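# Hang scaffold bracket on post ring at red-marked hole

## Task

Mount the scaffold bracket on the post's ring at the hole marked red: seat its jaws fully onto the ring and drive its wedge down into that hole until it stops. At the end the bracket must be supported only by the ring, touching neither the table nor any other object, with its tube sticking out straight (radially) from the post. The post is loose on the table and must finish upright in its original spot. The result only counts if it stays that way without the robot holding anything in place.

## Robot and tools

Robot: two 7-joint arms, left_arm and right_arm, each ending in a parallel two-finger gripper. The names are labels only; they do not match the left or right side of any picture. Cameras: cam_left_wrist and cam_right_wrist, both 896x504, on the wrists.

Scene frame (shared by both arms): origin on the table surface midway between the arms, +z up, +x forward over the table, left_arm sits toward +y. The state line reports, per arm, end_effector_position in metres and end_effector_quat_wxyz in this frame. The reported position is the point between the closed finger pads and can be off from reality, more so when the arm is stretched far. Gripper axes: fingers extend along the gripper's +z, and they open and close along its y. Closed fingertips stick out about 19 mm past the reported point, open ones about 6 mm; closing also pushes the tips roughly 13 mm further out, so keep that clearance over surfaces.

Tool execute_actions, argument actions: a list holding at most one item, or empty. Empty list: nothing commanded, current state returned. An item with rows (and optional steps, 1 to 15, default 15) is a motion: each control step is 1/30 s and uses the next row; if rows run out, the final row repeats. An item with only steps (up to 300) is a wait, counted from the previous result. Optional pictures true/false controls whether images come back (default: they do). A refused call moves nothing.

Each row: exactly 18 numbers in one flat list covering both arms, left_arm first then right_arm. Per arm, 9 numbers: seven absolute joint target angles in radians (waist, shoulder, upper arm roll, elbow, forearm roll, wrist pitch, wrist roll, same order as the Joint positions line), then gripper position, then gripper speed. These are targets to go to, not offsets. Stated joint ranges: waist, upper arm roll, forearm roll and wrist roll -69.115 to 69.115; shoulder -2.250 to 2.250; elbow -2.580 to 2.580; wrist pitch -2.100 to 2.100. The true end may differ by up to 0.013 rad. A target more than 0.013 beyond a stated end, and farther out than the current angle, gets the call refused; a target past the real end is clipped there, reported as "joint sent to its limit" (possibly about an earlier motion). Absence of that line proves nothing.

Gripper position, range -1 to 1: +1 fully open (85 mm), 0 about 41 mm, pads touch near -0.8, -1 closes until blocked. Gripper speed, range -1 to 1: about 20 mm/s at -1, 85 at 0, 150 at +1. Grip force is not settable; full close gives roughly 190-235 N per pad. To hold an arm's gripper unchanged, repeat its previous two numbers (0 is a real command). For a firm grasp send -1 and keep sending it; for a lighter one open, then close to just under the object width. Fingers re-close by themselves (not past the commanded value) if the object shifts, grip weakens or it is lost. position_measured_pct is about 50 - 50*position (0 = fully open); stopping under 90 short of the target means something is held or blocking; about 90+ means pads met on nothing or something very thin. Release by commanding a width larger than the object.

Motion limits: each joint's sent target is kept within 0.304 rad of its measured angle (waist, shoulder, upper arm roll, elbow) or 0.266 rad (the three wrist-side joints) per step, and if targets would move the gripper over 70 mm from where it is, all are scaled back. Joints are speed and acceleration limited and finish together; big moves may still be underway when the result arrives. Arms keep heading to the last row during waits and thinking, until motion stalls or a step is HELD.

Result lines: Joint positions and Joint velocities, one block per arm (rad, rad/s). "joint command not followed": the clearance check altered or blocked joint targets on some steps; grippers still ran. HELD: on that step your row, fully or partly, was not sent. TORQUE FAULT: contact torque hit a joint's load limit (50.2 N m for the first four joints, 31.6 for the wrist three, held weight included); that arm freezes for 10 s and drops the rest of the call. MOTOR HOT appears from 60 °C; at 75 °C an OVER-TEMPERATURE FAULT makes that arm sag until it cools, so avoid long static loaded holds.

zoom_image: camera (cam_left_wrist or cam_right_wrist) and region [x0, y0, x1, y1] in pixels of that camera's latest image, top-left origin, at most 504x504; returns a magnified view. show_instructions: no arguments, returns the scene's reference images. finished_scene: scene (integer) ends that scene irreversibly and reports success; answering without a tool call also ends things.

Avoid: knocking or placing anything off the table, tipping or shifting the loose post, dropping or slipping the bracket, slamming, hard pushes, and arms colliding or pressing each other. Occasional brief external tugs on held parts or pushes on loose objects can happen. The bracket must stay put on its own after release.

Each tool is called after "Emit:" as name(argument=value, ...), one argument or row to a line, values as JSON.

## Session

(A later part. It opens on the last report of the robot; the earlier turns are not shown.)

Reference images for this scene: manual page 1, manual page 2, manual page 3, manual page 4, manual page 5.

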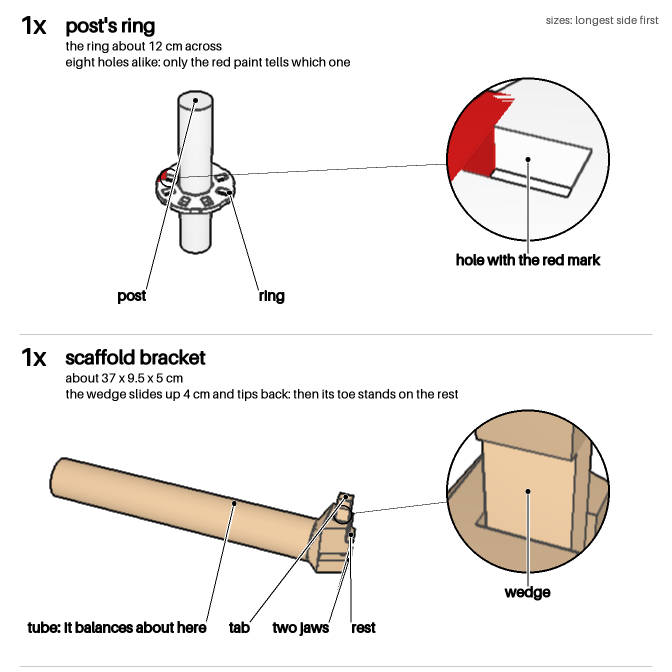

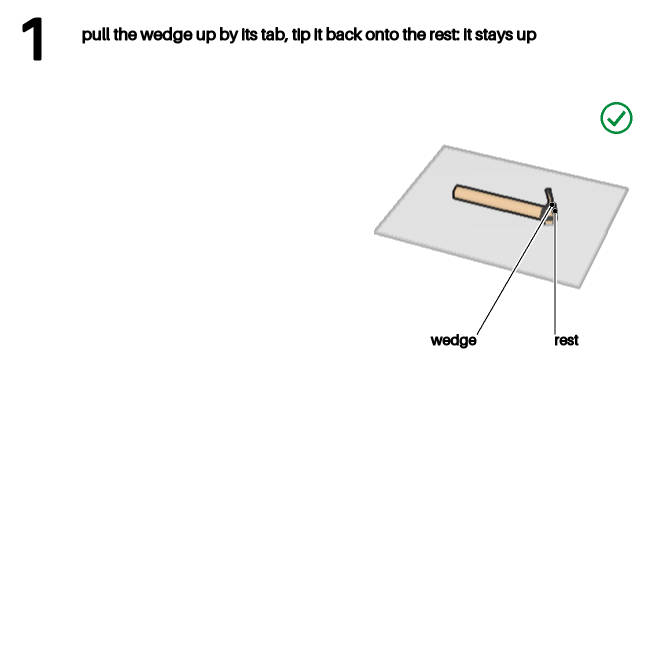

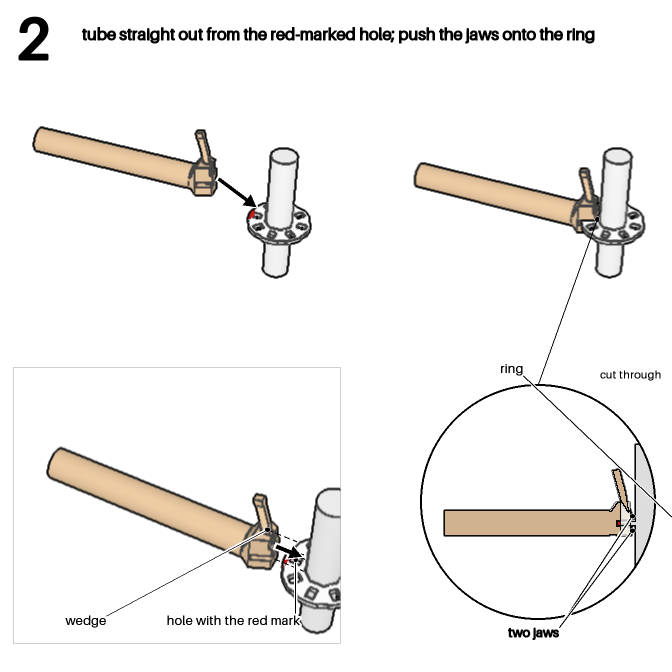

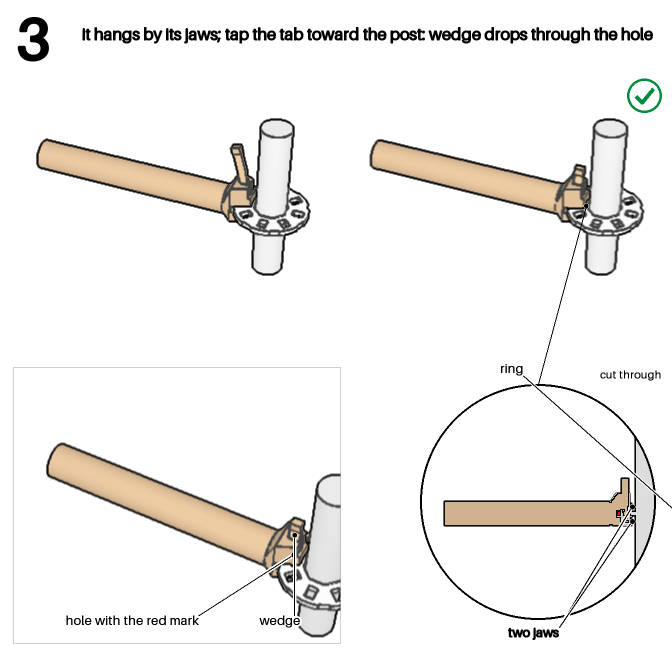

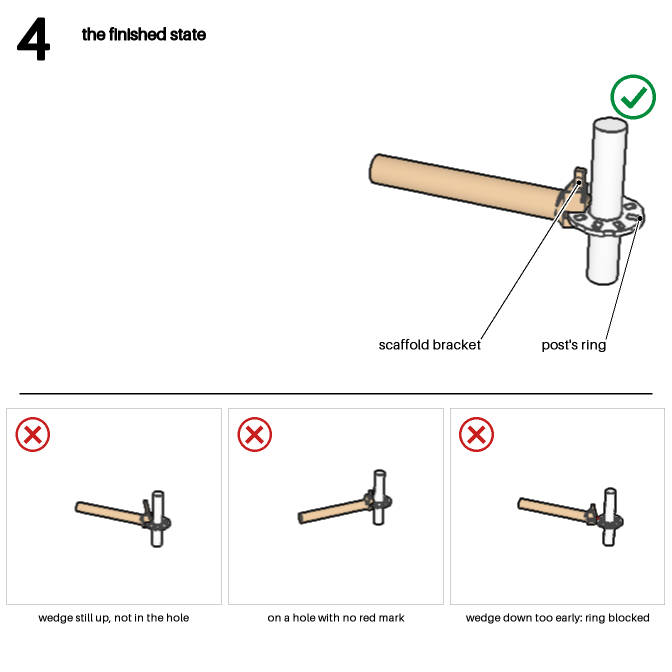

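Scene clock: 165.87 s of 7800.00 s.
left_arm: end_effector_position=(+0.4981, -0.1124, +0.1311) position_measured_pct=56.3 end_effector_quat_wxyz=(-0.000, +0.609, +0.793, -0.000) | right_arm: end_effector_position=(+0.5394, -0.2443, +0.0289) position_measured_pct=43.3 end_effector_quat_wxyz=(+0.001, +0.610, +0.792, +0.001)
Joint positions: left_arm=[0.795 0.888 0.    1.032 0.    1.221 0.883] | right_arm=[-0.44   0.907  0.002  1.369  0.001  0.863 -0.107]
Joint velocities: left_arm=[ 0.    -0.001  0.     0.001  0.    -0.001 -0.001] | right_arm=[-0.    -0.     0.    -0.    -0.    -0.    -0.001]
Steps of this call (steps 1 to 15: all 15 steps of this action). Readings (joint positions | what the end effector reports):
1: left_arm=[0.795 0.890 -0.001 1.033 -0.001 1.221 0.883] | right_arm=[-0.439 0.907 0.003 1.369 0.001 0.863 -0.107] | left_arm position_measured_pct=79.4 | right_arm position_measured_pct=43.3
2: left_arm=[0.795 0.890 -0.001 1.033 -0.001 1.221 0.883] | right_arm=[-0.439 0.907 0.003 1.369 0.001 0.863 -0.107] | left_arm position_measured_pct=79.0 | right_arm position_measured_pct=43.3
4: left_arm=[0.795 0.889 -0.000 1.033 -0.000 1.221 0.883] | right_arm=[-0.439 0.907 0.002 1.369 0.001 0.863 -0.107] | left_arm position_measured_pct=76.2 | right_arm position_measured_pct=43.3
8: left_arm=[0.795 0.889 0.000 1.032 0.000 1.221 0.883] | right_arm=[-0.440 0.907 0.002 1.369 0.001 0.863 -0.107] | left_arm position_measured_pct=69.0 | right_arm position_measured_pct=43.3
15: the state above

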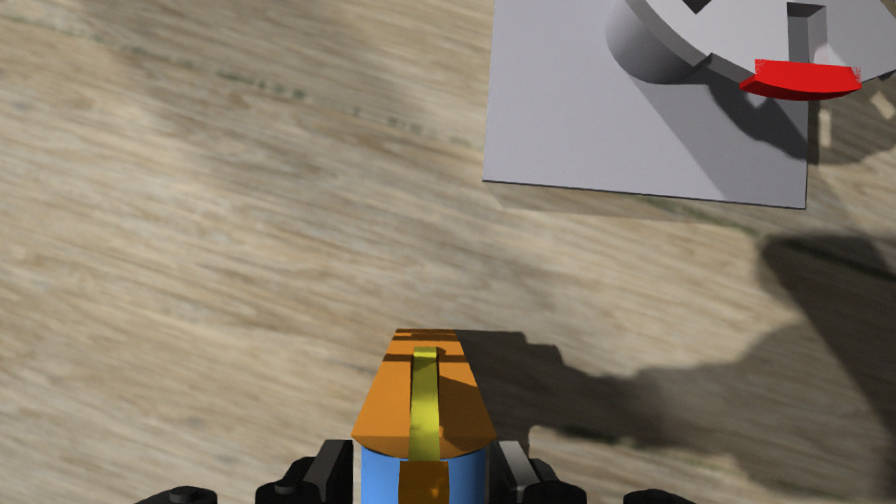

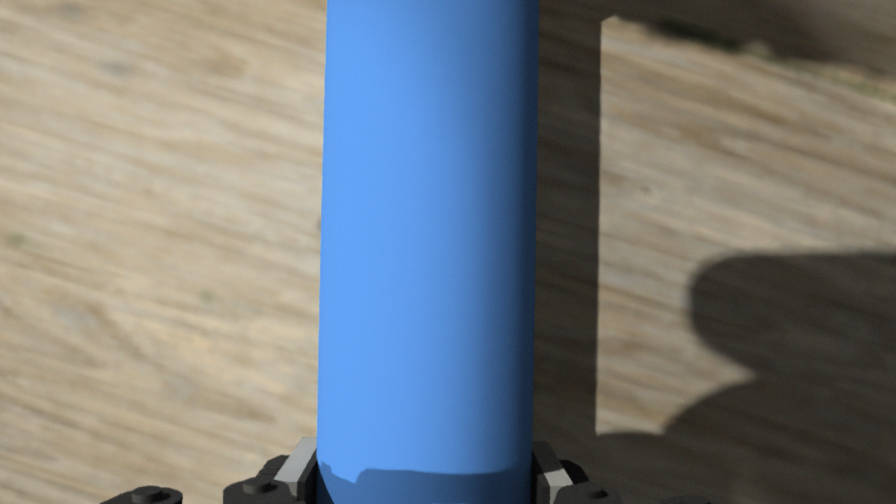

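Emit:
execute_actions(
  actions=[
    {"rows": [[0.7774,0.8187,0,0.9473,0,1.3756,1.2,0,1, -0.4423,0.9075,0,1.3693,0,0.8648,-0.1065,0.4,0.3]], "steps": 11},
  ],
  pictures=false,
)

Emit:
execute_actions(
  actions=[
    {"rows": [[1.0,0.55,0,1.6,0,0.99,2.6535,0,1, -0.4741,0.9112,0,1.3589,0,0.8715,-0.1383,0.4,0.3]], "steps": 14},
  ],
  pictures=false,
)

Emit:
execute_actions(
  actions=[
    {"rows": [[1.0,0.55,0,1.6,0,0.99,2.6535,-0.85,1, -0.4741,0.9112,0,1.3589,0,0.8715,-0.1383,-1,0]], "steps": 8},
  ],
  pictures=false,
)

Emit:
execute_actions(
  actions=[
    {"rows": [[1.2380,0.8073,0,1.8335,-1.7871,1.4538,2.6535,-0.85,1, -0.4741,0.9112,0,1.3589,0,0.8715,-0.1383,-1,0]], "steps": 15},
  ],
  pictures=false,
)

Emit:
execute_actions(
  actions=[
    {"steps": 36},
  ],
)

Scene clock: 201.00 s of 7800.00 s.
left_arm: end_effector_position=(+0.5000, -0.1005, +0.1977) position_measured_pct=50.0 end_effector_quat_wxyz=(+0.000, +0.474, +0.880, +0.000) | right_arm: end_effector_position=(+0.5377, -0.2422, +0.0286) position_measured_pct=29.8 end_effector_quat_wxyz=(-0.000, +0.609, +0.793, -0.000)
Joint positions: left_arm=[ 0.778  0.821 -0.     0.95  -0.     1.37   1.187] | right_arm=[-0.442  0.908 -0.     1.369 -0.     0.865 -0.106]
Joint velocities: left_arm=[-0.015 -0.069 -0.    -0.091  0.     0.164  0.403] | right_arm=[-0.001 -0.001  0.    -0.001  0.    -0.     0.001]
Steps of this call (steps 1 to 15: the robot went on to your last target; steps 16 to 90: nothing new was sent; then 31.77 s passed at rest; steps 91 to 101: all 11 steps of this action). Readings (joint positions | what the end effector reports):
91: left_arm=[0.795 0.888 0.000 1.032 0.000 1.222 0.884] | right_arm=[-0.440 0.907 0.002 1.369 0.001 0.863 -0.107] | left_arm position_measured_pct=50.0 | right_arm position_measured_pct=43.3
92: left_arm=[0.795 0.885 0.000 1.029 0.000 1.227 0.894] | right_arm=[-0.440 0.908 0.002 1.369 0.000 0.863 -0.107] | left_arm position_measured_pct=50.0 | right_arm position_measured_pct=42.9
94: left_arm=[0.791 0.872 0.000 1.013 0.000 1.257 0.944] | right_arm=[-0.441 0.908 0.001 1.369 0.000 0.864 -0.107] | left_arm position_measured_pct=50.0 | right_arm position_measured_pct=37.3
98: left_arm=[0.782 0.837 -0.000 0.970 -0.000 1.335 1.104] | right_arm=[-0.442 0.908 -0.000 1.369 -0.000 0.865 -0.106] | left_arm position_measured_pct=50.0 | right_arm position_measured_pct=30.6
101: the state above

Scene clock: 201.47 s of 7800.00 s.
left_arm: end_effector_position=(+0.4015, -0.1561, +0.2185) position_measured_pct=50.0 end_effector_quat_wxyz=(+0.067, +0.398, +0.915, -0.026) | right_arm: end_effector_position=(+0.5338, -0.2242, +0.0290) position_measured_pct=29.8 end_effector_quat_wxyz=(+0.000, +0.609, +0.793, +0.000)
Joint positions: left_arm=[0.954 0.604 0.001 1.305 0.    1.088 1.532] | right_arm=[-0.474  0.911 -0.     1.359 -0.     0.871 -0.138]
Joint velocities: left_arm=[ 0.254 -0.296  0.001  1.045  0.    -0.559  0.924] | right_arm=[-0.003  0.001 -0.    -0.    -0.001  0.001  0.   ]
Steps of this call (steps 1 to 14: all 14 steps of this action). Readings (joint positions | what the end effector reports):
1: left_arm=[0.779 0.818 -0.000 0.949 -0.000 1.373 1.198] | right_arm=[-0.444 0.908 0.000 1.369 0.000 0.865 -0.107] | left_arm position_measured_pct=50.0 | right_arm position_measured_pct=29.8
2: left_arm=[0.783 0.811 -0.001 0.954 -0.001 1.370 1.209] | right_arm=[-0.450 0.909 0.002 1.367 0.001 0.866 -0.112] | left_arm position_measured_pct=50.0 | right_arm position_measured_pct=29.8
4: left_arm=[0.804 0.784 -0.003 0.979 -0.001 1.348 1.242] | right_arm=[-0.465 0.910 0.001 1.362 0.000 0.869 -0.128] | left_arm position_measured_pct=50.0 | right_arm position_measured_pct=29.8
8: left_arm=[0.874 0.698 -0.000 1.087 0.000 1.252 1.339] | right_arm=[-0.472 0.911 -0.001 1.359 -0.000 0.871 -0.138] | left_arm position_measured_pct=50.0 | right_arm position_measured_pct=29.8
14: the state above

Scene clock: 201.73 s of 7800.00 s.
left_arm: end_effector_position=(+0.3366, -0.1173, +0.1722) position_measured_pct=78.2 end_effector_quat_wxyz=(+0.016, +0.283, +0.959, -0.009) | right_arm: end_effector_position=(+0.5337, -0.2241, +0.0297) position_measured_pct=42.9 end_effector_quat_wxyz=(-0.000, +0.609, +0.793, -0.000)
Joint positions: left_arm=[0.99  0.563 0.    1.532 0.    1.01  1.815] | right_arm=[-0.474  0.91  -0.     1.359  0.     0.873 -0.138]
Joint velocities: left_arm=[ 0.069 -0.077  0.     0.509  0.    -0.146  1.214] | right_arm=[ 0.     0.     0.    -0.001 -0.    -0.002  0.   ]
Steps of this call (steps 1 to 8: all 8 steps of this action). Readings (joint positions | what the end effector reports):
1: left_arm=[0.962 0.595 0.001 1.339 0.000 1.071 1.562] | right_arm=[-0.474 0.911 -0.000 1.359 -0.000 0.871 -0.138] | left_arm position_measured_pct=50.0 | right_arm position_measured_pct=29.8
2: left_arm=[0.968 0.588 0.001 1.372 0.000 1.057 1.591] | right_arm=[-0.474 0.911 -0.000 1.359 -0.000 0.871 -0.138] | left_arm position_measured_pct=50.8 | right_arm position_measured_pct=30.6
4: left_arm=[0.977 0.577 0.001 1.434 0.000 1.037 1.656] | right_arm=[-0.474 0.911 -0.000 1.359 -0.000 0.871 -0.138] | left_arm position_measured_pct=58.3 | right_arm position_measured_pct=34.5
8: the state above

Scene clock: 202.23 s of 7800.00 s.
left_arm: end_effector_position=(+0.2174, +0.0467, +0.1001) position_measured_pct=90.5 end_effector_quat_wxyz=(-0.130, +0.256, +0.912, +0.292) | right_arm: end_effector_position=(+0.5337, -0.2241, +0.0297) position_measured_pct=43.3 end_effector_quat_wxyz=(+0.000, +0.609, +0.793, -0.000)
Joint positions: left_arm=[ 1.166  0.734  0.001  1.753 -0.269  1.27   2.179] | right_arm=[-0.474  0.91  -0.     1.359  0.     0.873 -0.138]
Joint velocities: left_arm=[ 0.35   0.361  0.001  0.399 -1.015  0.894  1.02 ] | right_arm=[ 0.     0.     0.    -0.001  0.    -0.    -0.001]
Steps of this call (steps 1 to 15: all 15 steps of this action). Readings (joint positions | what the end effector reports):
1: left_arm=[0.993 0.561 0.000 1.549 0.000 1.006 1.856] | right_arm=[-0.474 0.910 -0.000 1.359 0.000 0.873 -0.138] | left_arm position_measured_pct=83.3 | right_arm position_measured_pct=43.3
2: left_arm=[0.998 0.563 -0.000 1.566 -0.002 1.006 1.893] | right_arm=[-0.474 0.910 -0.000 1.359 0.000 0.873 -0.138] | left_arm position_measured_pct=87.7 | right_arm position_measured_pct=43.3
4: left_arm=[1.022 0.582 -0.002 1.593 -0.020 1.022 1.940] | right_arm=[-0.474 0.910 -0.000 1.359 0.000 0.873 -0.138] | left_arm position_measured_pct=90.5 | right_arm position_measured_pct=43.3
8: left_arm=[1.076 0.640 -0.000 1.651 -0.089 1.091 1.998] | right_arm=[-0.474 0.910 -0.000 1.359 0.000 0.873 -0.138] | left_arm position_measured_pct=90.5 | right_arm position_measured_pct=43.3
15: the state above

Scene clock: 203.43 s of 7800.00 s.
left_arm: end_effector_position=(+0.5019, -0.0419, +0.2904) position_measured_pct=90.5 end_effector_quat_wxyz=(+0.410, +0.419, +0.583, +0.563) | right_arm: end_effector_position=(+0.5337, -0.2241, +0.0297) position_measured_pct=43.3 end_effector_quat_wxyz=(+0.000, +0.609, +0.793, -0.000)
Joint positions: left_arm=[ 1.238  0.807 -0.     1.833 -1.722  1.454  2.653] | right_arm=[-0.474  0.91  -0.     1.359  0.     0.873 -0.138]
Joint velocities: left_arm=[ 0.004 -0.003  0.003 -0.008 -0.999  0.002  0.001] | right_arm=[-0.    -0.     0.     0.001  0.    -0.001  0.   ]
Steps of this call (steps 1 to 36: the robot went on to your last target). Readings (joint positions | what the end effector reports):
1: left_arm=[1.178 0.746 0.001 1.766 -0.305 1.299 2.215] | right_arm=[-0.474 0.910 -0.000 1.359 0.000 0.873 -0.138] | left_arm position_measured_pct=90.5 | right_arm position_measured_pct=43.3
2: left_arm=[1.188 0.757 0.001 1.779 -0.344 1.327 2.255] | right_arm=[-0.474 0.910 -0.000 1.359 0.000 0.873 -0.138] | left_arm position_measured_pct=90.5 | right_arm position_measured_pct=43.3
4: left_arm=[1.205 0.774 0.001 1.799 -0.425 1.373 2.336] | right_arm=[-0.474 0.910 -0.000 1.359 0.000 0.873 -0.138] | left_arm position_measured_pct=90.5 | right_arm position_measured_pct=43.3
8: left_arm=[1.224 0.794 0.000 1.821 -0.587 1.425 2.495] | right_arm=[-0.474 0.910 -0.000 1.359 0.000 0.873 -0.138] | left_arm position_measured_pct=90.5 | right_arm position_measured_pct=43.3
36: the state above

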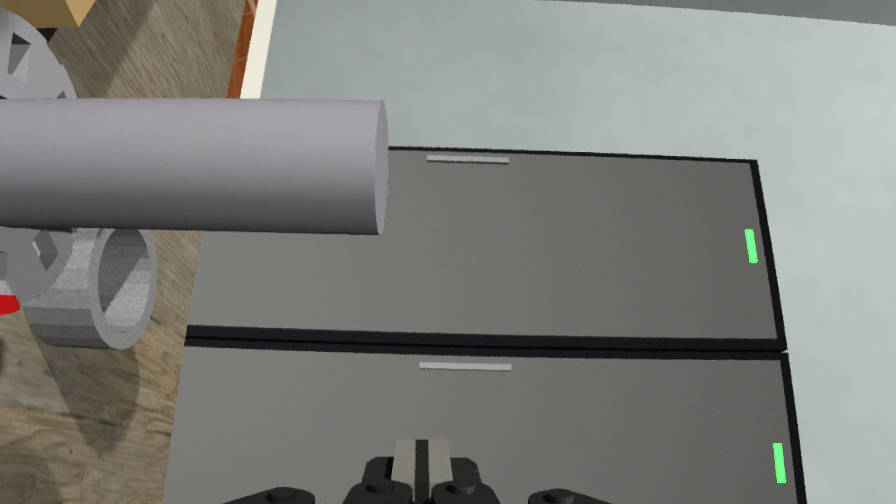

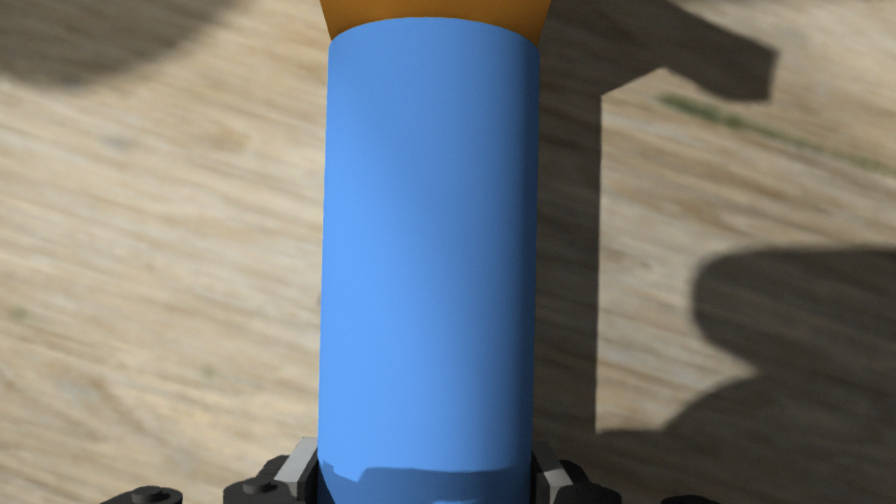

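Emit:
execute_actions(
  actions=[
    {"rows": [[1.2380,0.8073,0,1.8335,-1.7871,1.4538,2.6535,-0.85,1, -0.4741,0.9050,0,1.3565,0,0.8801,-0.1383,-1,0],[1.2380,0.8073,0,1.8335,-1.7871,1.4538,2.6535,-0.85,1, -0.4741,0.8970,0,1.3525,0,0.8921,-0.1383,-1,0],[1.2380,0.8073,0,1.8335,-1.7871,1.4538,2.6535,-0.85,1, -0.4741,0.8860,0,1.3470,0,0.9086,-0.1383,-1,0],[1.2380,0.8073,0,1.8335,-1.7871,1.4538,2.6535,-0.85,1, -0.4741,0.8730,0,1.3405,0,0.9281,-0.1383,-1,0],[1.2380,0.8073,0,1.8335,-1.7871,1.4538,2.6535,-0.85,1, -0.4741,0.8590,0,1.3330,0,0.9496,-0.1383,-1,0],[1.2380,0.8073,0,1.8335,-1.7871,1.4538,2.6535,-0.85,1, -0.4741,0.8450,0,1.3250,0,0.9716,-0.1383,-1,0],[1.2380,0.8073,0,1.8335,-1.7871,1.4538,2.6535,-0.85,1, -0.4741,0.8310,0,1.3165,0,0.9941,-0.1383,-1,0],[1.2380,0.8073,0,1.8335,-1.7871,1.4538,2.6535,-0.85,1, -0.4741,0.8170,0,1.3075,0,1.0171,-0.1383,-1,0],[1.2380,0.8073,0,1.8335,-1.7871,1.4538,2.6535,-0.85,1, -0.4741,0.8030,0,1.2980,0,1.0406,-0.1383,-1,0],[1.2380,0.8073,0,1.8335,-1.7871,1.4538,2.6535,-0.85,1, -0.4741,0.7910,0,1.2893,0,1.0613,-0.1383,-1,0],[1.2380,0.8073,0,1.8335,-1.7871,1.4538,2.6535,-0.85,1, -0.4741,0.7820,0,1.2825,0,1.0771,-0.1383,-1,0],[1.2380,0.8073,0,1.8335,-1.7871,1.4538,2.6535,-0.85,1, -0.4741,0.7745,0,1.2765,0,1.0905,-0.1383,-1,0]], "steps": 15},
  ],
  pictures=false,
)

Emit:
execute_actions(
  actions=[
    {"rows": [[1.2380,0.8073,0,1.8335,-1.7871,1.4538,2.6535,-0.85,1, -0.4989,0.8582,0,1.1029,0,1.1805,-0.1631,-1,0]], "steps": 9},
  ],
  pictures=false,
)

Emit:
execute_actions(
  actions=[
    {"rows": [[1.2380,0.8073,0,1.8335,-1.7871,1.4538,2.6535,-0.85,1, -0.5209,0.9554,0,0.8972,0,1.2890,-0.1851,-1,0]], "steps": 8},
  ],
  pictures=false,
)

Emit:
execute_actions(
  actions=[
    {"rows": [[1.2380,0.95,0,1.81,-1.795,1.478,2.76,-0.85,1, -0.5405,1.0791,0,0.6295,0,1.4330,-0.2047,-1,0]], "steps": 15},
  ],
  pictures=false,
)

Emit:
execute_actions(
  actions=[
    {"rows": [[1.2380,1.2100,0,1.7356,-1.8118,1.5235,2.9514,-0.85,1, -0.5405,1.0791,0,0.6295,0,1.4330,-0.2047,-1,0]], "steps": 15},
  ],
  pictures=false,
)

Emit:
execute_actions(
  actions=[
    {"steps": 8},
  ],
)

Scene clock: 223.83 s of 7800.00 s.
left_arm: end_effector_position=(+0.5070, -0.0591, +0.2998) position_measured_pct=90.5 end_effector_quat_wxyz=(+0.431, +0.431, +0.561, +0.561) | right_arm: end_effector_position=(+0.5347, -0.2237, +0.1237) position_measured_pct=43.3 end_effector_quat_wxyz=(+0.000, +0.609, +0.793, +0.001)
Joint positions: left_arm=[ 1.238  0.807 -0.     1.833 -1.787  1.454  2.653] | right_arm=[-0.474  0.782  0.     1.28  -0.     1.078 -0.138]
Joint velocities: left_arm=[ 0.    -0.001 -0.    -0.     0.    -0.001 -0.   ] | right_arm=[-0.    -0.163  0.001 -0.12   0.004  0.263 -0.   ]
Steps of this call (steps 1 to 30: the robot went on to your last target; steps 31 to 90: nothing new was sent; then 16.90 s passed at rest; steps 91 to 105: all 15 steps of this action). Readings (joint positions | what the end effector reports):
91: left_arm=[1.238 0.807 -0.000 1.833 -1.787 1.454 2.653] | right_arm=[-0.474 0.909 -0.000 1.359 0.000 0.873 -0.138] | left_arm position_measured_pct=90.5 | right_arm position_measured_pct=43.3
92: left_arm=[1.238 0.807 -0.000 1.833 -1.787 1.454 2.653] | right_arm=[-0.474 0.909 -0.000 1.359 -0.000 0.875 -0.138] | left_arm position_measured_pct=90.5 | right_arm position_measured_pct=43.3
94: left_arm=[1.238 0.807 -0.000 1.833 -1.787 1.454 2.653] | right_arm=[-0.474 0.904 -0.000 1.357 0.000 0.890 -0.138] | left_arm position_measured_pct=90.5 | right_arm position_measured_pct=43.3
98: left_arm=[1.238 0.807 -0.000 1.833 -1.787 1.454 2.653] | right_arm=[-0.474 0.863 -0.000 1.335 -0.000 0.950 -0.138] | left_arm position_measured_pct=90.5 | right_arm position_measured_pct=43.3
105: the state above

Scene clock: 224.13 s of 7800.00 s.
left_arm: end_effector_position=(+0.5070, -0.0591, +0.2998) position_measured_pct=90.5 end_effector_quat_wxyz=(+0.431, +0.431, +0.561, +0.561) | right_arm: end_effector_position=(+0.5584, -0.1992, +0.1297) position_measured_pct=43.3 end_effector_quat_wxyz=(-0.000, +0.609, +0.793, +0.001)
Joint positions: left_arm=[ 1.238  0.807 -0.     1.833 -1.787  1.454  2.653] | right_arm=[-0.495  0.847 -0.001  1.124 -0.001  1.169 -0.16 ]
Joint velocities: left_arm=[ 0.001  0.001  0.    -0.001  0.    -0.    -0.001] | right_arm=[-0.068  0.18  -0.017 -0.412 -0.008  0.173 -0.064]
Steps of this call (steps 1 to 9: all 9 steps of this action). Readings (joint positions | what the end effector reports):
1: left_arm=[1.238 0.807 -0.000 1.833 -1.787 1.454 2.653] | right_arm=[-0.474 0.779 0.000 1.276 0.000 1.085 -0.138] | left_arm position_measured_pct=90.5 | right_arm position_measured_pct=43.3
2: left_arm=[1.238 0.807 -0.000 1.833 -1.787 1.454 2.653] | right_arm=[-0.475 0.780 0.000 1.268 0.000 1.094 -0.139] | left_arm position_measured_pct=90.5 | right_arm position_measured_pct=43.3
4: left_arm=[1.238 0.807 -0.000 1.833 -1.787 1.454 2.653] | right_arm=[-0.479 0.793 0.001 1.238 0.001 1.119 -0.143] | left_arm position_measured_pct=90.5 | right_arm position_measured_pct=43.3
8: left_arm=[1.238 0.807 -0.000 1.833 -1.787 1.454 2.653] | right_arm=[-0.493 0.840 0.000 1.140 -0.000 1.163 -0.157] | left_arm position_measured_pct=90.5 | right_arm position_measured_pct=43.3
9: the state above

Scene clock: 224.40 s of 7800.00 s.
left_arm: end_effector_position=(+0.5070, -0.0591, +0.2998) position_measured_pct=90.5 end_effector_quat_wxyz=(+0.431, +0.431, +0.561, +0.561) | right_arm: end_effector_position=(+0.5843, -0.1729, +0.1285) position_measured_pct=43.3 end_effector_quat_wxyz=(-0.000, +0.609, +0.793, +0.000)
Joint positions: left_arm=[ 1.238  0.807 -0.     1.833 -1.787  1.454  2.653] | right_arm=[-0.517  0.937 -0.     0.938 -0.     1.266 -0.181]
Joint velocities: left_arm=[-0.    -0.     0.     0.001  0.    -0.001  0.   ] | right_arm=[-0.058  0.228 -0.008 -0.584 -0.011  0.316 -0.06 ]
Steps of this call (steps 1 to 8: all 8 steps of this action). Readings (joint positions | what the end effector reports):
1: left_arm=[1.238 0.807 -0.000 1.833 -1.787 1.454 2.653] | right_arm=[-0.498 0.853 -0.001 1.111 -0.001 1.175 -0.162] | left_arm position_measured_pct=90.5 | right_arm position_measured_pct=43.3
2: left_arm=[1.238 0.807 -0.000 1.833 -1.787 1.454 2.653] | right_arm=[-0.500 0.862 -0.001 1.094 -0.000 1.184 -0.164] | left_arm position_measured_pct=90.5 | right_arm position_measured_pct=43.3
4: left_arm=[1.238 0.807 -0.000 1.833 -1.787 1.454 2.653] | right_arm=[-0.506 0.888 0.000 1.046 0.000 1.209 -0.170] | left_arm position_measured_pct=90.5 | right_arm position_measured_pct=43.3
8: the state above

Scene clock: 224.90 s of 7800.00 s.
left_arm: end_effector_position=(+0.5089, -0.0620, +0.2377) position_measured_pct=90.5 end_effector_quat_wxyz=(+0.427, +0.433, +0.561, +0.562) | right_arm: end_effector_position=(+0.6170, -0.1393, +0.1312) position_measured_pct=43.3 end_effector_quat_wxyz=(+0.001, +0.609, +0.794, +0.002)
Joint positions: left_arm=[ 1.238  0.948  0.     1.81  -1.795  1.478  2.76 ] | right_arm=[-0.541  1.075 -0.     0.631 -0.     1.433 -0.205]
Joint velocities: left_arm=[ 0.     0.021 -0.    -0.002  0.001 -0.001 -0.   ] | right_arm=[ 0.003  0.025  0.004 -0.021  0.002  0.008 -0.001]
Steps of this call (steps 1 to 15: all 15 steps of this action). Readings (joint positions | what the end effector reports):
1: left_arm=[1.238 0.809 -0.000 1.833 -1.787 1.454 2.654] | right_arm=[-0.519 0.945 -0.000 0.919 -0.001 1.276 -0.183] | left_arm position_measured_pct=90.5 | right_arm position_measured_pct=43.3
2: left_arm=[1.238 0.815 -0.000 1.832 -1.788 1.456 2.658] | right_arm=[-0.521 0.955 -0.000 0.896 -0.000 1.289 -0.185] | left_arm position_measured_pct=90.5 | right_arm position_measured_pct=43.3
4: left_arm=[1.238 0.845 -0.001 1.827 -1.789 1.461 2.677] | right_arm=[-0.526 0.985 0.000 0.836 0.000 1.323 -0.190] | left_arm position_measured_pct=90.5 | right_arm position_measured_pct=43.3
8: left_arm=[1.238 0.926 0.000 1.814 -1.793 1.473 2.742] | right_arm=[-0.535 1.046 -0.000 0.701 -0.000 1.394 -0.200] | left_arm position_measured_pct=90.5 | right_arm position_measured_pct=43.3
15: the state above

Scene clock: 225.40 s of 7800.00 s.
left_arm: end_effector_position=(+0.5072, -0.0596, +0.1282) position_measured_pct=90.5 end_effector_quat_wxyz=(+0.432, +0.430, +0.562, +0.560) | right_arm: end_effector_position=(+0.6168, -0.1397, +0.1290) position_measured_pct=43.3 end_effector_quat_wxyz=(+0.000, +0.609, +0.793, +0.000)
Joint positions: left_arm=[ 1.238  1.202  0.     1.737 -1.811  1.522  2.95 ] | right_arm=[-0.54   1.079  0.     0.629 -0.     1.433 -0.205]
Joint velocities: left_arm=[ 0.     0.054 -0.002 -0.019 -0.005  0.019  0.036] | right_arm=[ 0.001  0.    -0.    -0.    -0.002 -0.001 -0.   ]
Steps of this call (steps 1 to 15: all 15 steps of this action). Readings (joint positions | what the end effector reports):
1: left_arm=[1.238 0.950 -0.000 1.810 -1.795 1.478 2.761] | right_arm=[-0.541 1.076 -0.000 0.630 -0.000 1.433 -0.205] | left_arm position_measured_pct=90.5 | right_arm position_measured_pct=43.3
2: left_arm=[1.238 0.957 -0.000 1.808 -1.796 1.480 2.764] | right_arm=[-0.541 1.077 -0.000 0.630 -0.000 1.433 -0.205] | left_arm position_measured_pct=90.5 | right_arm position_measured_pct=43.3
4: left_arm=[1.238 0.987 -0.001 1.799 -1.798 1.485 2.784] | right_arm=[-0.541 1.078 0.000 0.630 0.000 1.433 -0.205] | left_arm position_measured_pct=90.5 | right_arm position_measured_pct=43.3
8: left_arm=[1.238 1.098 -0.000 1.768 -1.804 1.503 2.865] | right_arm=[-0.540 1.079 0.000 0.630 0.000 1.433 -0.205] | left_arm position_measured_pct=90.5 | right_arm position_measured_pct=43.3
15: the state above

Scene clock: 225.67 s of 7800.00 s.
left_arm: end_effector_position=(+0.5071, -0.0591, +0.1253) position_measured_pct=90.5 end_effector_quat_wxyz=(+0.431, +0.431, +0.561, +0.561) | right_arm: end_effector_position=(+0.6168, -0.1397, +0.1290) position_measured_pct=43.3 end_effector_quat_wxyz=(+0.000, +0.609, +0.793, +0.000)
Joint positions: left_arm=[ 1.238  1.209  0.     1.736 -1.812  1.523  2.951] | right_arm=[-0.541  1.079  0.     0.629  0.     1.433 -0.205]
Joint velocities: left_arm=[ 0.     0.006  0.    -0.     0.    -0.     0.   ] | right_arm=[-0.001  0.     0.    -0.001  0.001  0.    -0.   ]
Steps of this call (steps 1 to 8: the robot went on to your last target). Readings (joint positions | what the end effector reports):
1: left_arm=[1.238 1.204 0.000 1.737 -1.812 1.523 2.951] | right_arm=[-0.540 1.079 -0.000 0.629 -0.000 1.433 -0.205] | left_arm position_measured_pct=90.5 | right_arm position_measured_pct=43.3
2: left_arm=[1.238 1.205 0.000 1.736 -1.812 1.523 2.951] | right_arm=[-0.541 1.079 -0.000 0.629 -0.000 1.433 -0.205] | left_arm position_measured_pct=90.5 | right_arm position_measured_pct=43.3
4: left_arm=[1.238 1.207 0.000 1.736 -1.812 1.523 2.951] | right_arm=[-0.541 1.079 0.000 0.629 0.000 1.433 -0.205] | left_arm position_measured_pct=90.5 | right_arm position_measured_pct=43.3
8: the state above

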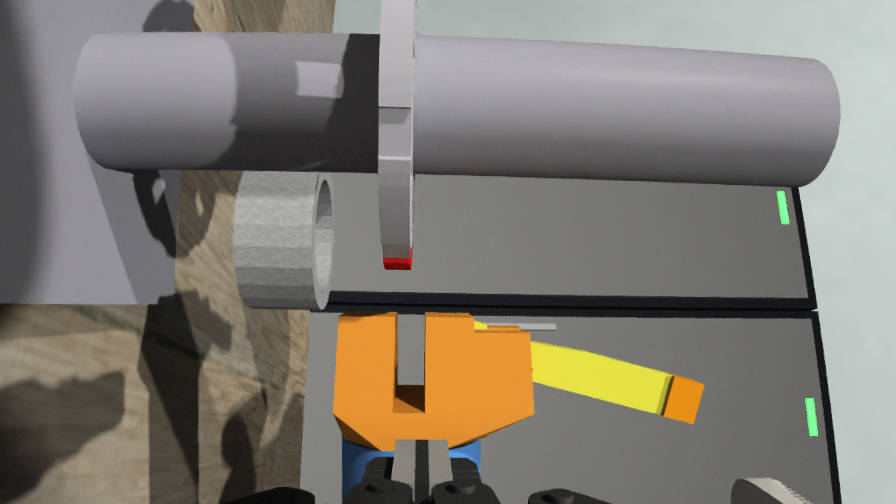

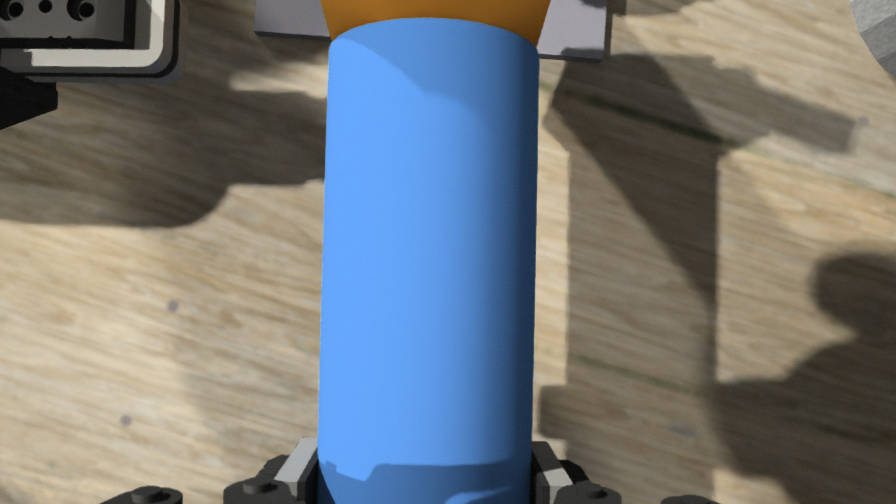

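Emit:
zoom_image(
  camera="cam_left_wrist",
  region=[320, 220, 540, 440],
)

Region (320, 220, 540, 440) of cam_left_wrist's 896x504 image, scaled by 2.291.

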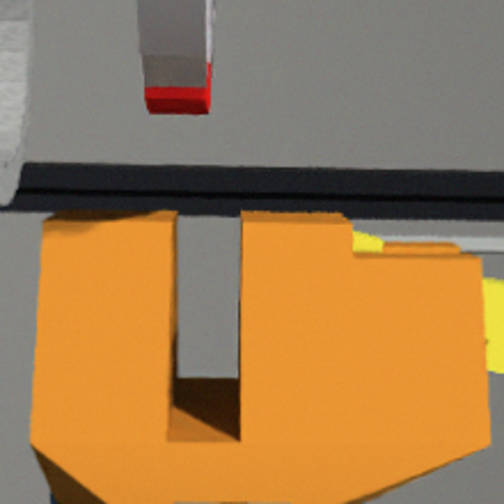

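Emit:
execute_actions(
  actions=[
    {"rows": [[1.2380,1.2100,0,1.7356,-1.8118,1.5235,2.9514,-0.85,1, -0.5245,1.0788,0,0.6645,-0.0348,1.3919,-0.1825,-1,0]], "steps": 15},
  ],
)

Emit:
zoom_image(
  camera="cam_left_wrist",
  region=[320, 220, 540, 440],
)

Scene clock: 244.70 s of 7800.00 s.
left_arm: end_effector_position=(+0.5070, -0.0590, +0.1250) position_measured_pct=90.5 end_effector_quat_wxyz=(+0.431, +0.431, +0.561, +0.561) | right_arm: end_effector_position=(+0.6169, -0.1399, +0.1184) position_measured_pct=43.3 end_effector_quat_wxyz=(-0.014, +0.608, +0.793, +0.010)
Joint positions: left_arm=[ 1.238  1.21  -0.     1.736 -1.812  1.523  2.951] | right_arm=[-0.525  1.079  0.     0.664 -0.035  1.392 -0.183]
Joint velocities: left_arm=[-0.     0.001 -0.     0.001 -0.    -0.001  0.001] | right_arm=[ 0.004 -0.003 -0.001 -0.001 -0.006 -0.002  0.001]
Steps of this call (steps 1 to 15: the robot went on to your last target; steps 16 to 90: nothing new was sent; then 15.53 s passed at rest; steps 91 to 105: all 15 steps of this action). Readings (joint positions | what the end effector reports):
91: left_arm=[1.238 1.210 -0.000 1.736 -1.812 1.523 2.951] | right_arm=[-0.540 1.079 -0.000 0.631 -0.001 1.432 -0.204] | left_arm position_measured_pct=90.5 | right_arm position_measured_pct=43.3
92: left_arm=[1.238 1.210 -0.000 1.736 -1.812 1.523 2.951] | right_arm=[-0.537 1.078 -0.000 0.636 -0.006 1.426 -0.201] | left_arm position_measured_pct=90.5 | right_arm position_measured_pct=43.3
94: left_arm=[1.238 1.210 -0.000 1.736 -1.812 1.523 2.951] | right_arm=[-0.529 1.077 -0.000 0.652 -0.023 1.406 -0.190] | left_arm position_measured_pct=90.5 | right_arm position_measured_pct=43.3
98: left_arm=[1.238 1.210 -0.000 1.736 -1.812 1.523 2.951] | right_arm=[-0.525 1.080 0.000 0.664 -0.034 1.393 -0.183] | left_arm position_measured_pct=90.5 | right_arm position_measured_pct=43.3
105: the state above

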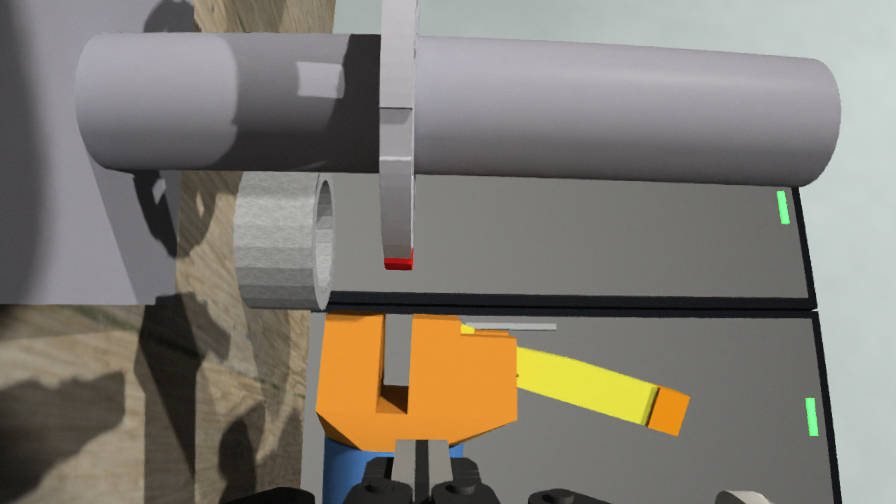

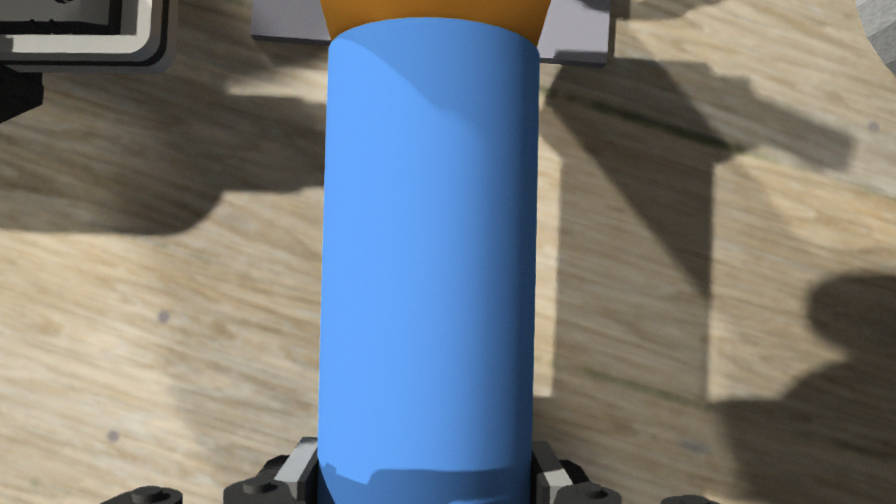

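Region (320, 220, 540, 440) of cam_left_wrist's 896x504 image, scaled by 2.291.

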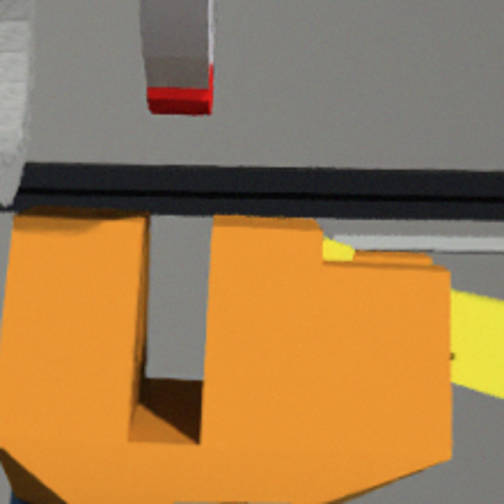

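Emit:
execute_actions(
  actions=[
    {"rows": [[1.2380,1.2100,0,1.7356,-1.8118,1.5235,2.9514,-0.85,1, -0.5387,1.0892,0,0.6450,-0.0347,1.4005,-0.1971,-1,0],[1.2380,1.2100,0,1.7356,-1.8118,1.5235,2.9514,-0.85,1, -0.5387,1.0892,0,0.6450,-0.0347,1.4005,-0.1971,-1,0],[1.2380,1.2100,0,1.7356,-1.8118,1.5235,2.9514,-0.85,1, -0.5387,1.0892,0,0.6450,-0.0347,1.4005,-0.1971,-1,0],[1.2380,1.2100,0,1.7356,-1.8118,1.5235,2.9514,-0.85,1, -0.5387,1.0892,0,0.6450,-0.0347,1.4005,-0.1971,-1,0],[1.2380,1.2100,0,1.7356,-1.8118,1.5235,2.9514,-0.85,1, -0.5528,1.0977,0,0.6251,-0.0345,1.4113,-0.2115,-1,0]], "steps": 15},
  ],
)

Emit:
zoom_image(
  camera="cam_left_wrist",
  region=[300, 180, 520, 400],
)

Scene clock: 260.33 s of 7800.00 s.
left_arm: end_effector_position=(+0.5070, -0.0590, +0.1250) position_measured_pct=90.5 end_effector_quat_wxyz=(+0.431, +0.431, +0.561, +0.561) | right_arm: end_effector_position=(+0.6138, -0.1225, +0.1177) position_measured_pct=43.3 end_effector_quat_wxyz=(-0.013, +0.609, +0.793, +0.010)
Joint positions: left_arm=[ 1.238  1.21  -0.     1.736 -1.812  1.523  2.951] | right_arm=[-0.551  1.098  0.001  0.626 -0.033  1.412 -0.211]
Joint velocities: left_arm=[-0.     0.     0.    -0.    -0.     0.001 -0.001] | right_arm=[-0.001  0.003  0.001 -0.003 -0.     0.003 -0.001]
Steps of this call (steps 1 to 15: the robot went on to your last target; steps 16 to 90: nothing new was sent; then 12.13 s passed at rest; steps 91 to 105: all 15 steps of this action). Readings (joint positions | what the end effector reports):
91: left_arm=[1.238 1.210 -0.000 1.736 -1.812 1.523 2.951] | right_arm=[-0.525 1.080 0.000 0.663 -0.035 1.392 -0.183] | left_arm position_measured_pct=90.5 | right_arm position_measured_pct=43.3
92: left_arm=[1.238 1.210 -0.000 1.736 -1.812 1.523 2.951] | right_arm=[-0.529 1.082 0.002 0.658 -0.033 1.395 -0.186] | left_arm position_measured_pct=90.5 | right_arm position_measured_pct=43.3
94: left_arm=[1.238 1.210 -0.000 1.736 -1.812 1.523 2.951] | right_arm=[-0.534 1.087 0.001 0.650 -0.034 1.398 -0.194] | left_arm position_measured_pct=90.5 | right_arm position_measured_pct=43.3
98: left_arm=[1.238 1.210 -0.000 1.736 -1.812 1.523 2.951] | right_arm=[-0.548 1.095 0.000 0.631 -0.034 1.408 -0.207] | left_arm position_measured_pct=90.5 | right_arm position_measured_pct=43.3
105: the state above

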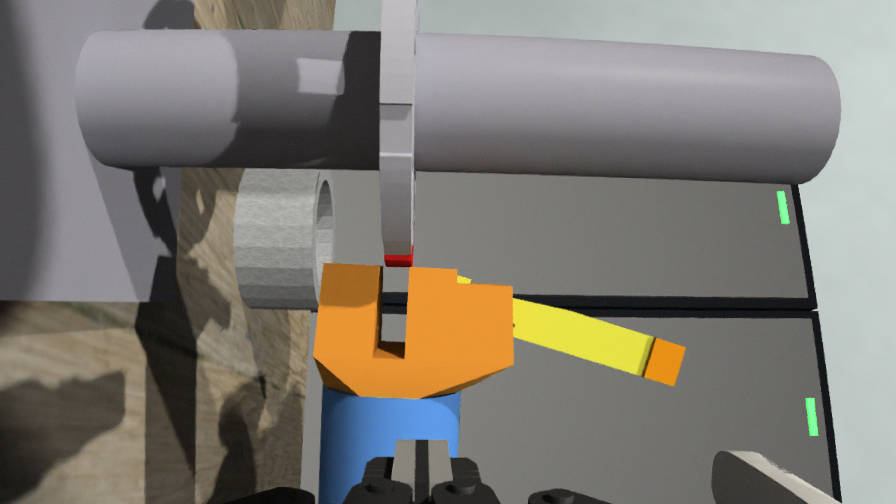

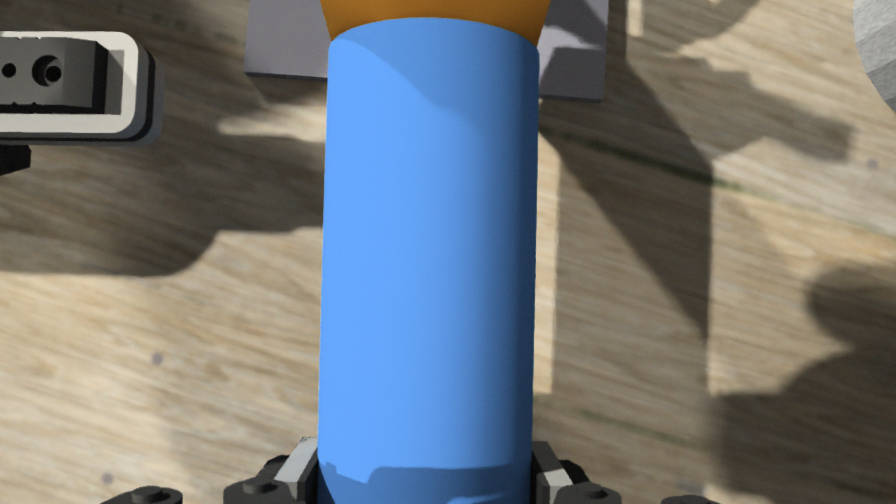

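Region (300, 180, 520, 400) of cam_left_wrist's 896x504 image, scaled by 2.291.

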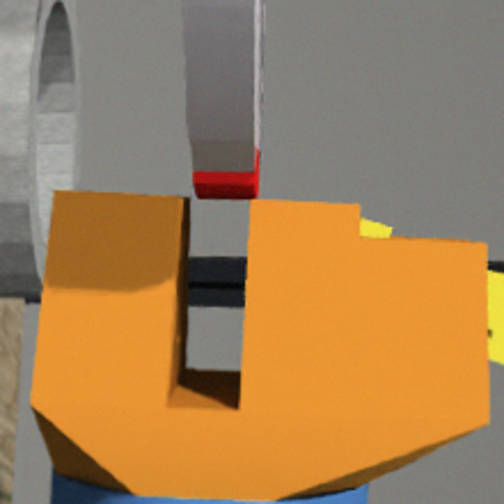

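Emit:
execute_actions(
  actions=[
    {"rows": [[1.2380,1.2100,0,1.7356,-1.8118,1.5235,2.9514,-0.85,1, -0.5443,1.0915,0,0.6351,-0.0346,1.4078,-0.2029,-1,0],[1.2380,1.2100,0,1.7356,-1.8118,1.5235,2.9514,-0.85,1, -0.5443,1.0915,0,0.6351,-0.0346,1.4078,-0.2029,-1,0],[1.2380,1.2100,0,1.7356,-1.8118,1.5235,2.9514,-0.85,1, -0.5443,1.0915,0,0.6351,-0.0346,1.4078,-0.2029,-1,0],[1.2380,1.2100,0,1.7356,-1.8118,1.5235,2.9514,-0.85,1, -0.5443,1.0915,0,0.6351,-0.0346,1.4078,-0.2029,-1,0],[1.2380,1.2100,0,1.7356,-1.8118,1.5235,2.9514,-0.85,1, -0.5443,1.0915,0,0.6351,-0.0346,1.4078,-0.2029,-1,0],[1.2380,1.2100,0,1.7356,-1.8118,1.5235,2.9514,-0.85,1, -0.5443,1.0915,0,0.6351,-0.0346,1.4078,-0.2029,-1,0],[1.2380,1.2100,0,1.7356,-1.8118,1.5235,2.9514,-0.85,1, -0.5443,1.0915,0,0.6351,-0.0346,1.4078,-0.2029,-1,0],[1.2380,1.2100,0,1.7356,-1.8118,1.5235,2.9514,-0.85,1, -0.5490,1.0945,0,0.6283,-0.0345,1.4115,-0.2077,-1,0]], "steps": 15},
  ],
)

Emit:
zoom_image(
  camera="cam_left_wrist",
  region=[300, 180, 520, 400],
)

Scene clock: 268.57 s of 7800.00 s.
left_arm: end_effector_position=(+0.5070, -0.0590, +0.1250) position_measured_pct=90.5 end_effector_quat_wxyz=(+0.431, +0.431, +0.561, +0.561) | right_arm: end_effector_position=(+0.6136, -0.1227, +0.1191) position_measured_pct=43.3 end_effector_quat_wxyz=(-0.014, +0.608, +0.793, +0.011)
Joint positions: left_arm=[ 1.238  1.21  -0.     1.736 -1.812  1.523  2.951] | right_arm=[-0.549  1.094 -0.     0.628 -0.035  1.411 -0.208]
Joint velocities: left_arm=[ 0.    -0.    -0.     0.001 -0.001 -0.     0.   ] | right_arm=[-0.003  0.     0.002 -0.004  0.002  0.001 -0.003]
Steps of this call (steps 1 to 15: the robot went on to your last target; steps 16 to 90: nothing new was sent; then 4.73 s passed at rest; steps 91 to 105: all 15 steps of this action). Readings (joint positions | what the end effector reports):
91: left_arm=[1.238 1.210 -0.000 1.736 -1.812 1.523 2.951] | right_arm=[-0.550 1.097 0.001 0.627 -0.034 1.411 -0.211] | left_arm position_measured_pct=90.5 | right_arm position_measured_pct=43.3
92: left_arm=[1.238 1.210 -0.000 1.736 -1.812 1.523 2.951] | right_arm=[-0.548 1.095 -0.000 0.630 -0.035 1.410 -0.208] | left_arm position_measured_pct=90.5 | right_arm position_measured_pct=43.3
94: left_arm=[1.238 1.210 -0.000 1.736 -1.812 1.523 2.951] | right_arm=[-0.545 1.093 0.000 0.633 -0.034 1.409 -0.205] | left_arm position_measured_pct=90.5 | right_arm position_measured_pct=43.3
98: left_arm=[1.238 1.210 -0.000 1.736 -1.812 1.523 2.951] | right_arm=[-0.545 1.092 0.000 0.634 -0.034 1.408 -0.203] | left_arm position_measured_pct=90.5 | right_arm position_measured_pct=43.3
105: the state above

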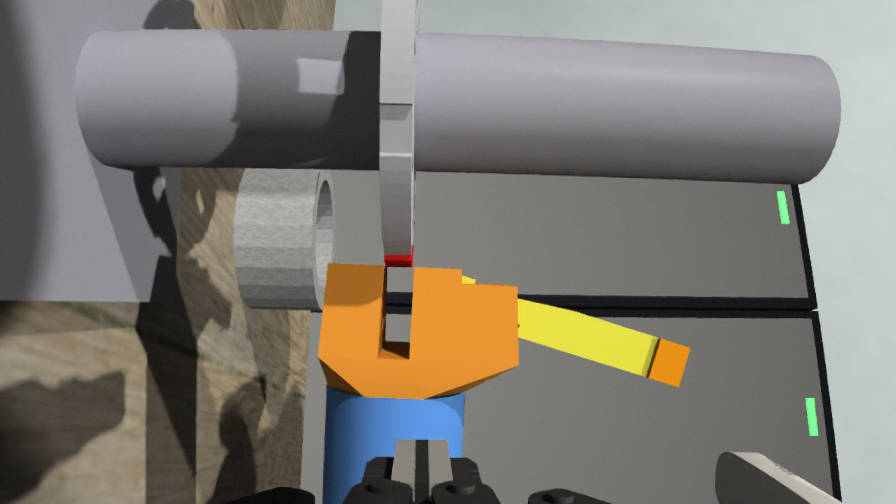

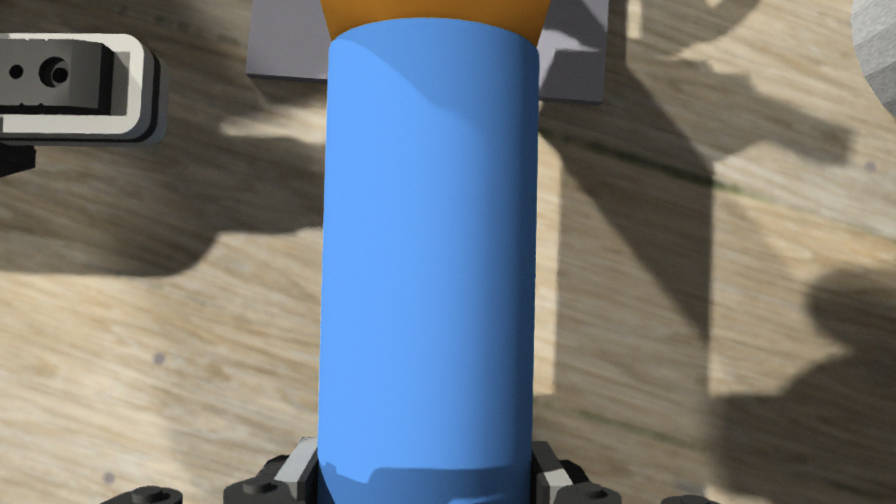

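Region (300, 180, 520, 400) of cam_left_wrist's 896x504 image, scaled by 2.291.

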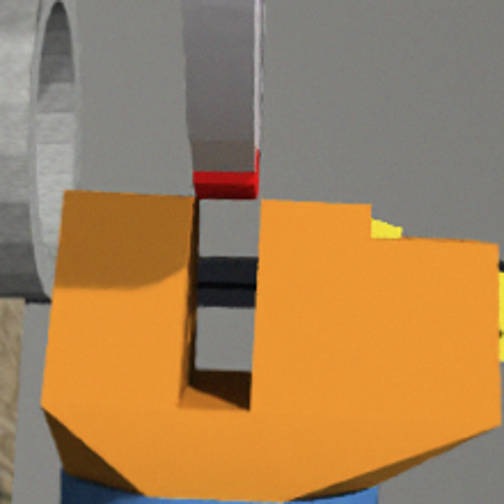

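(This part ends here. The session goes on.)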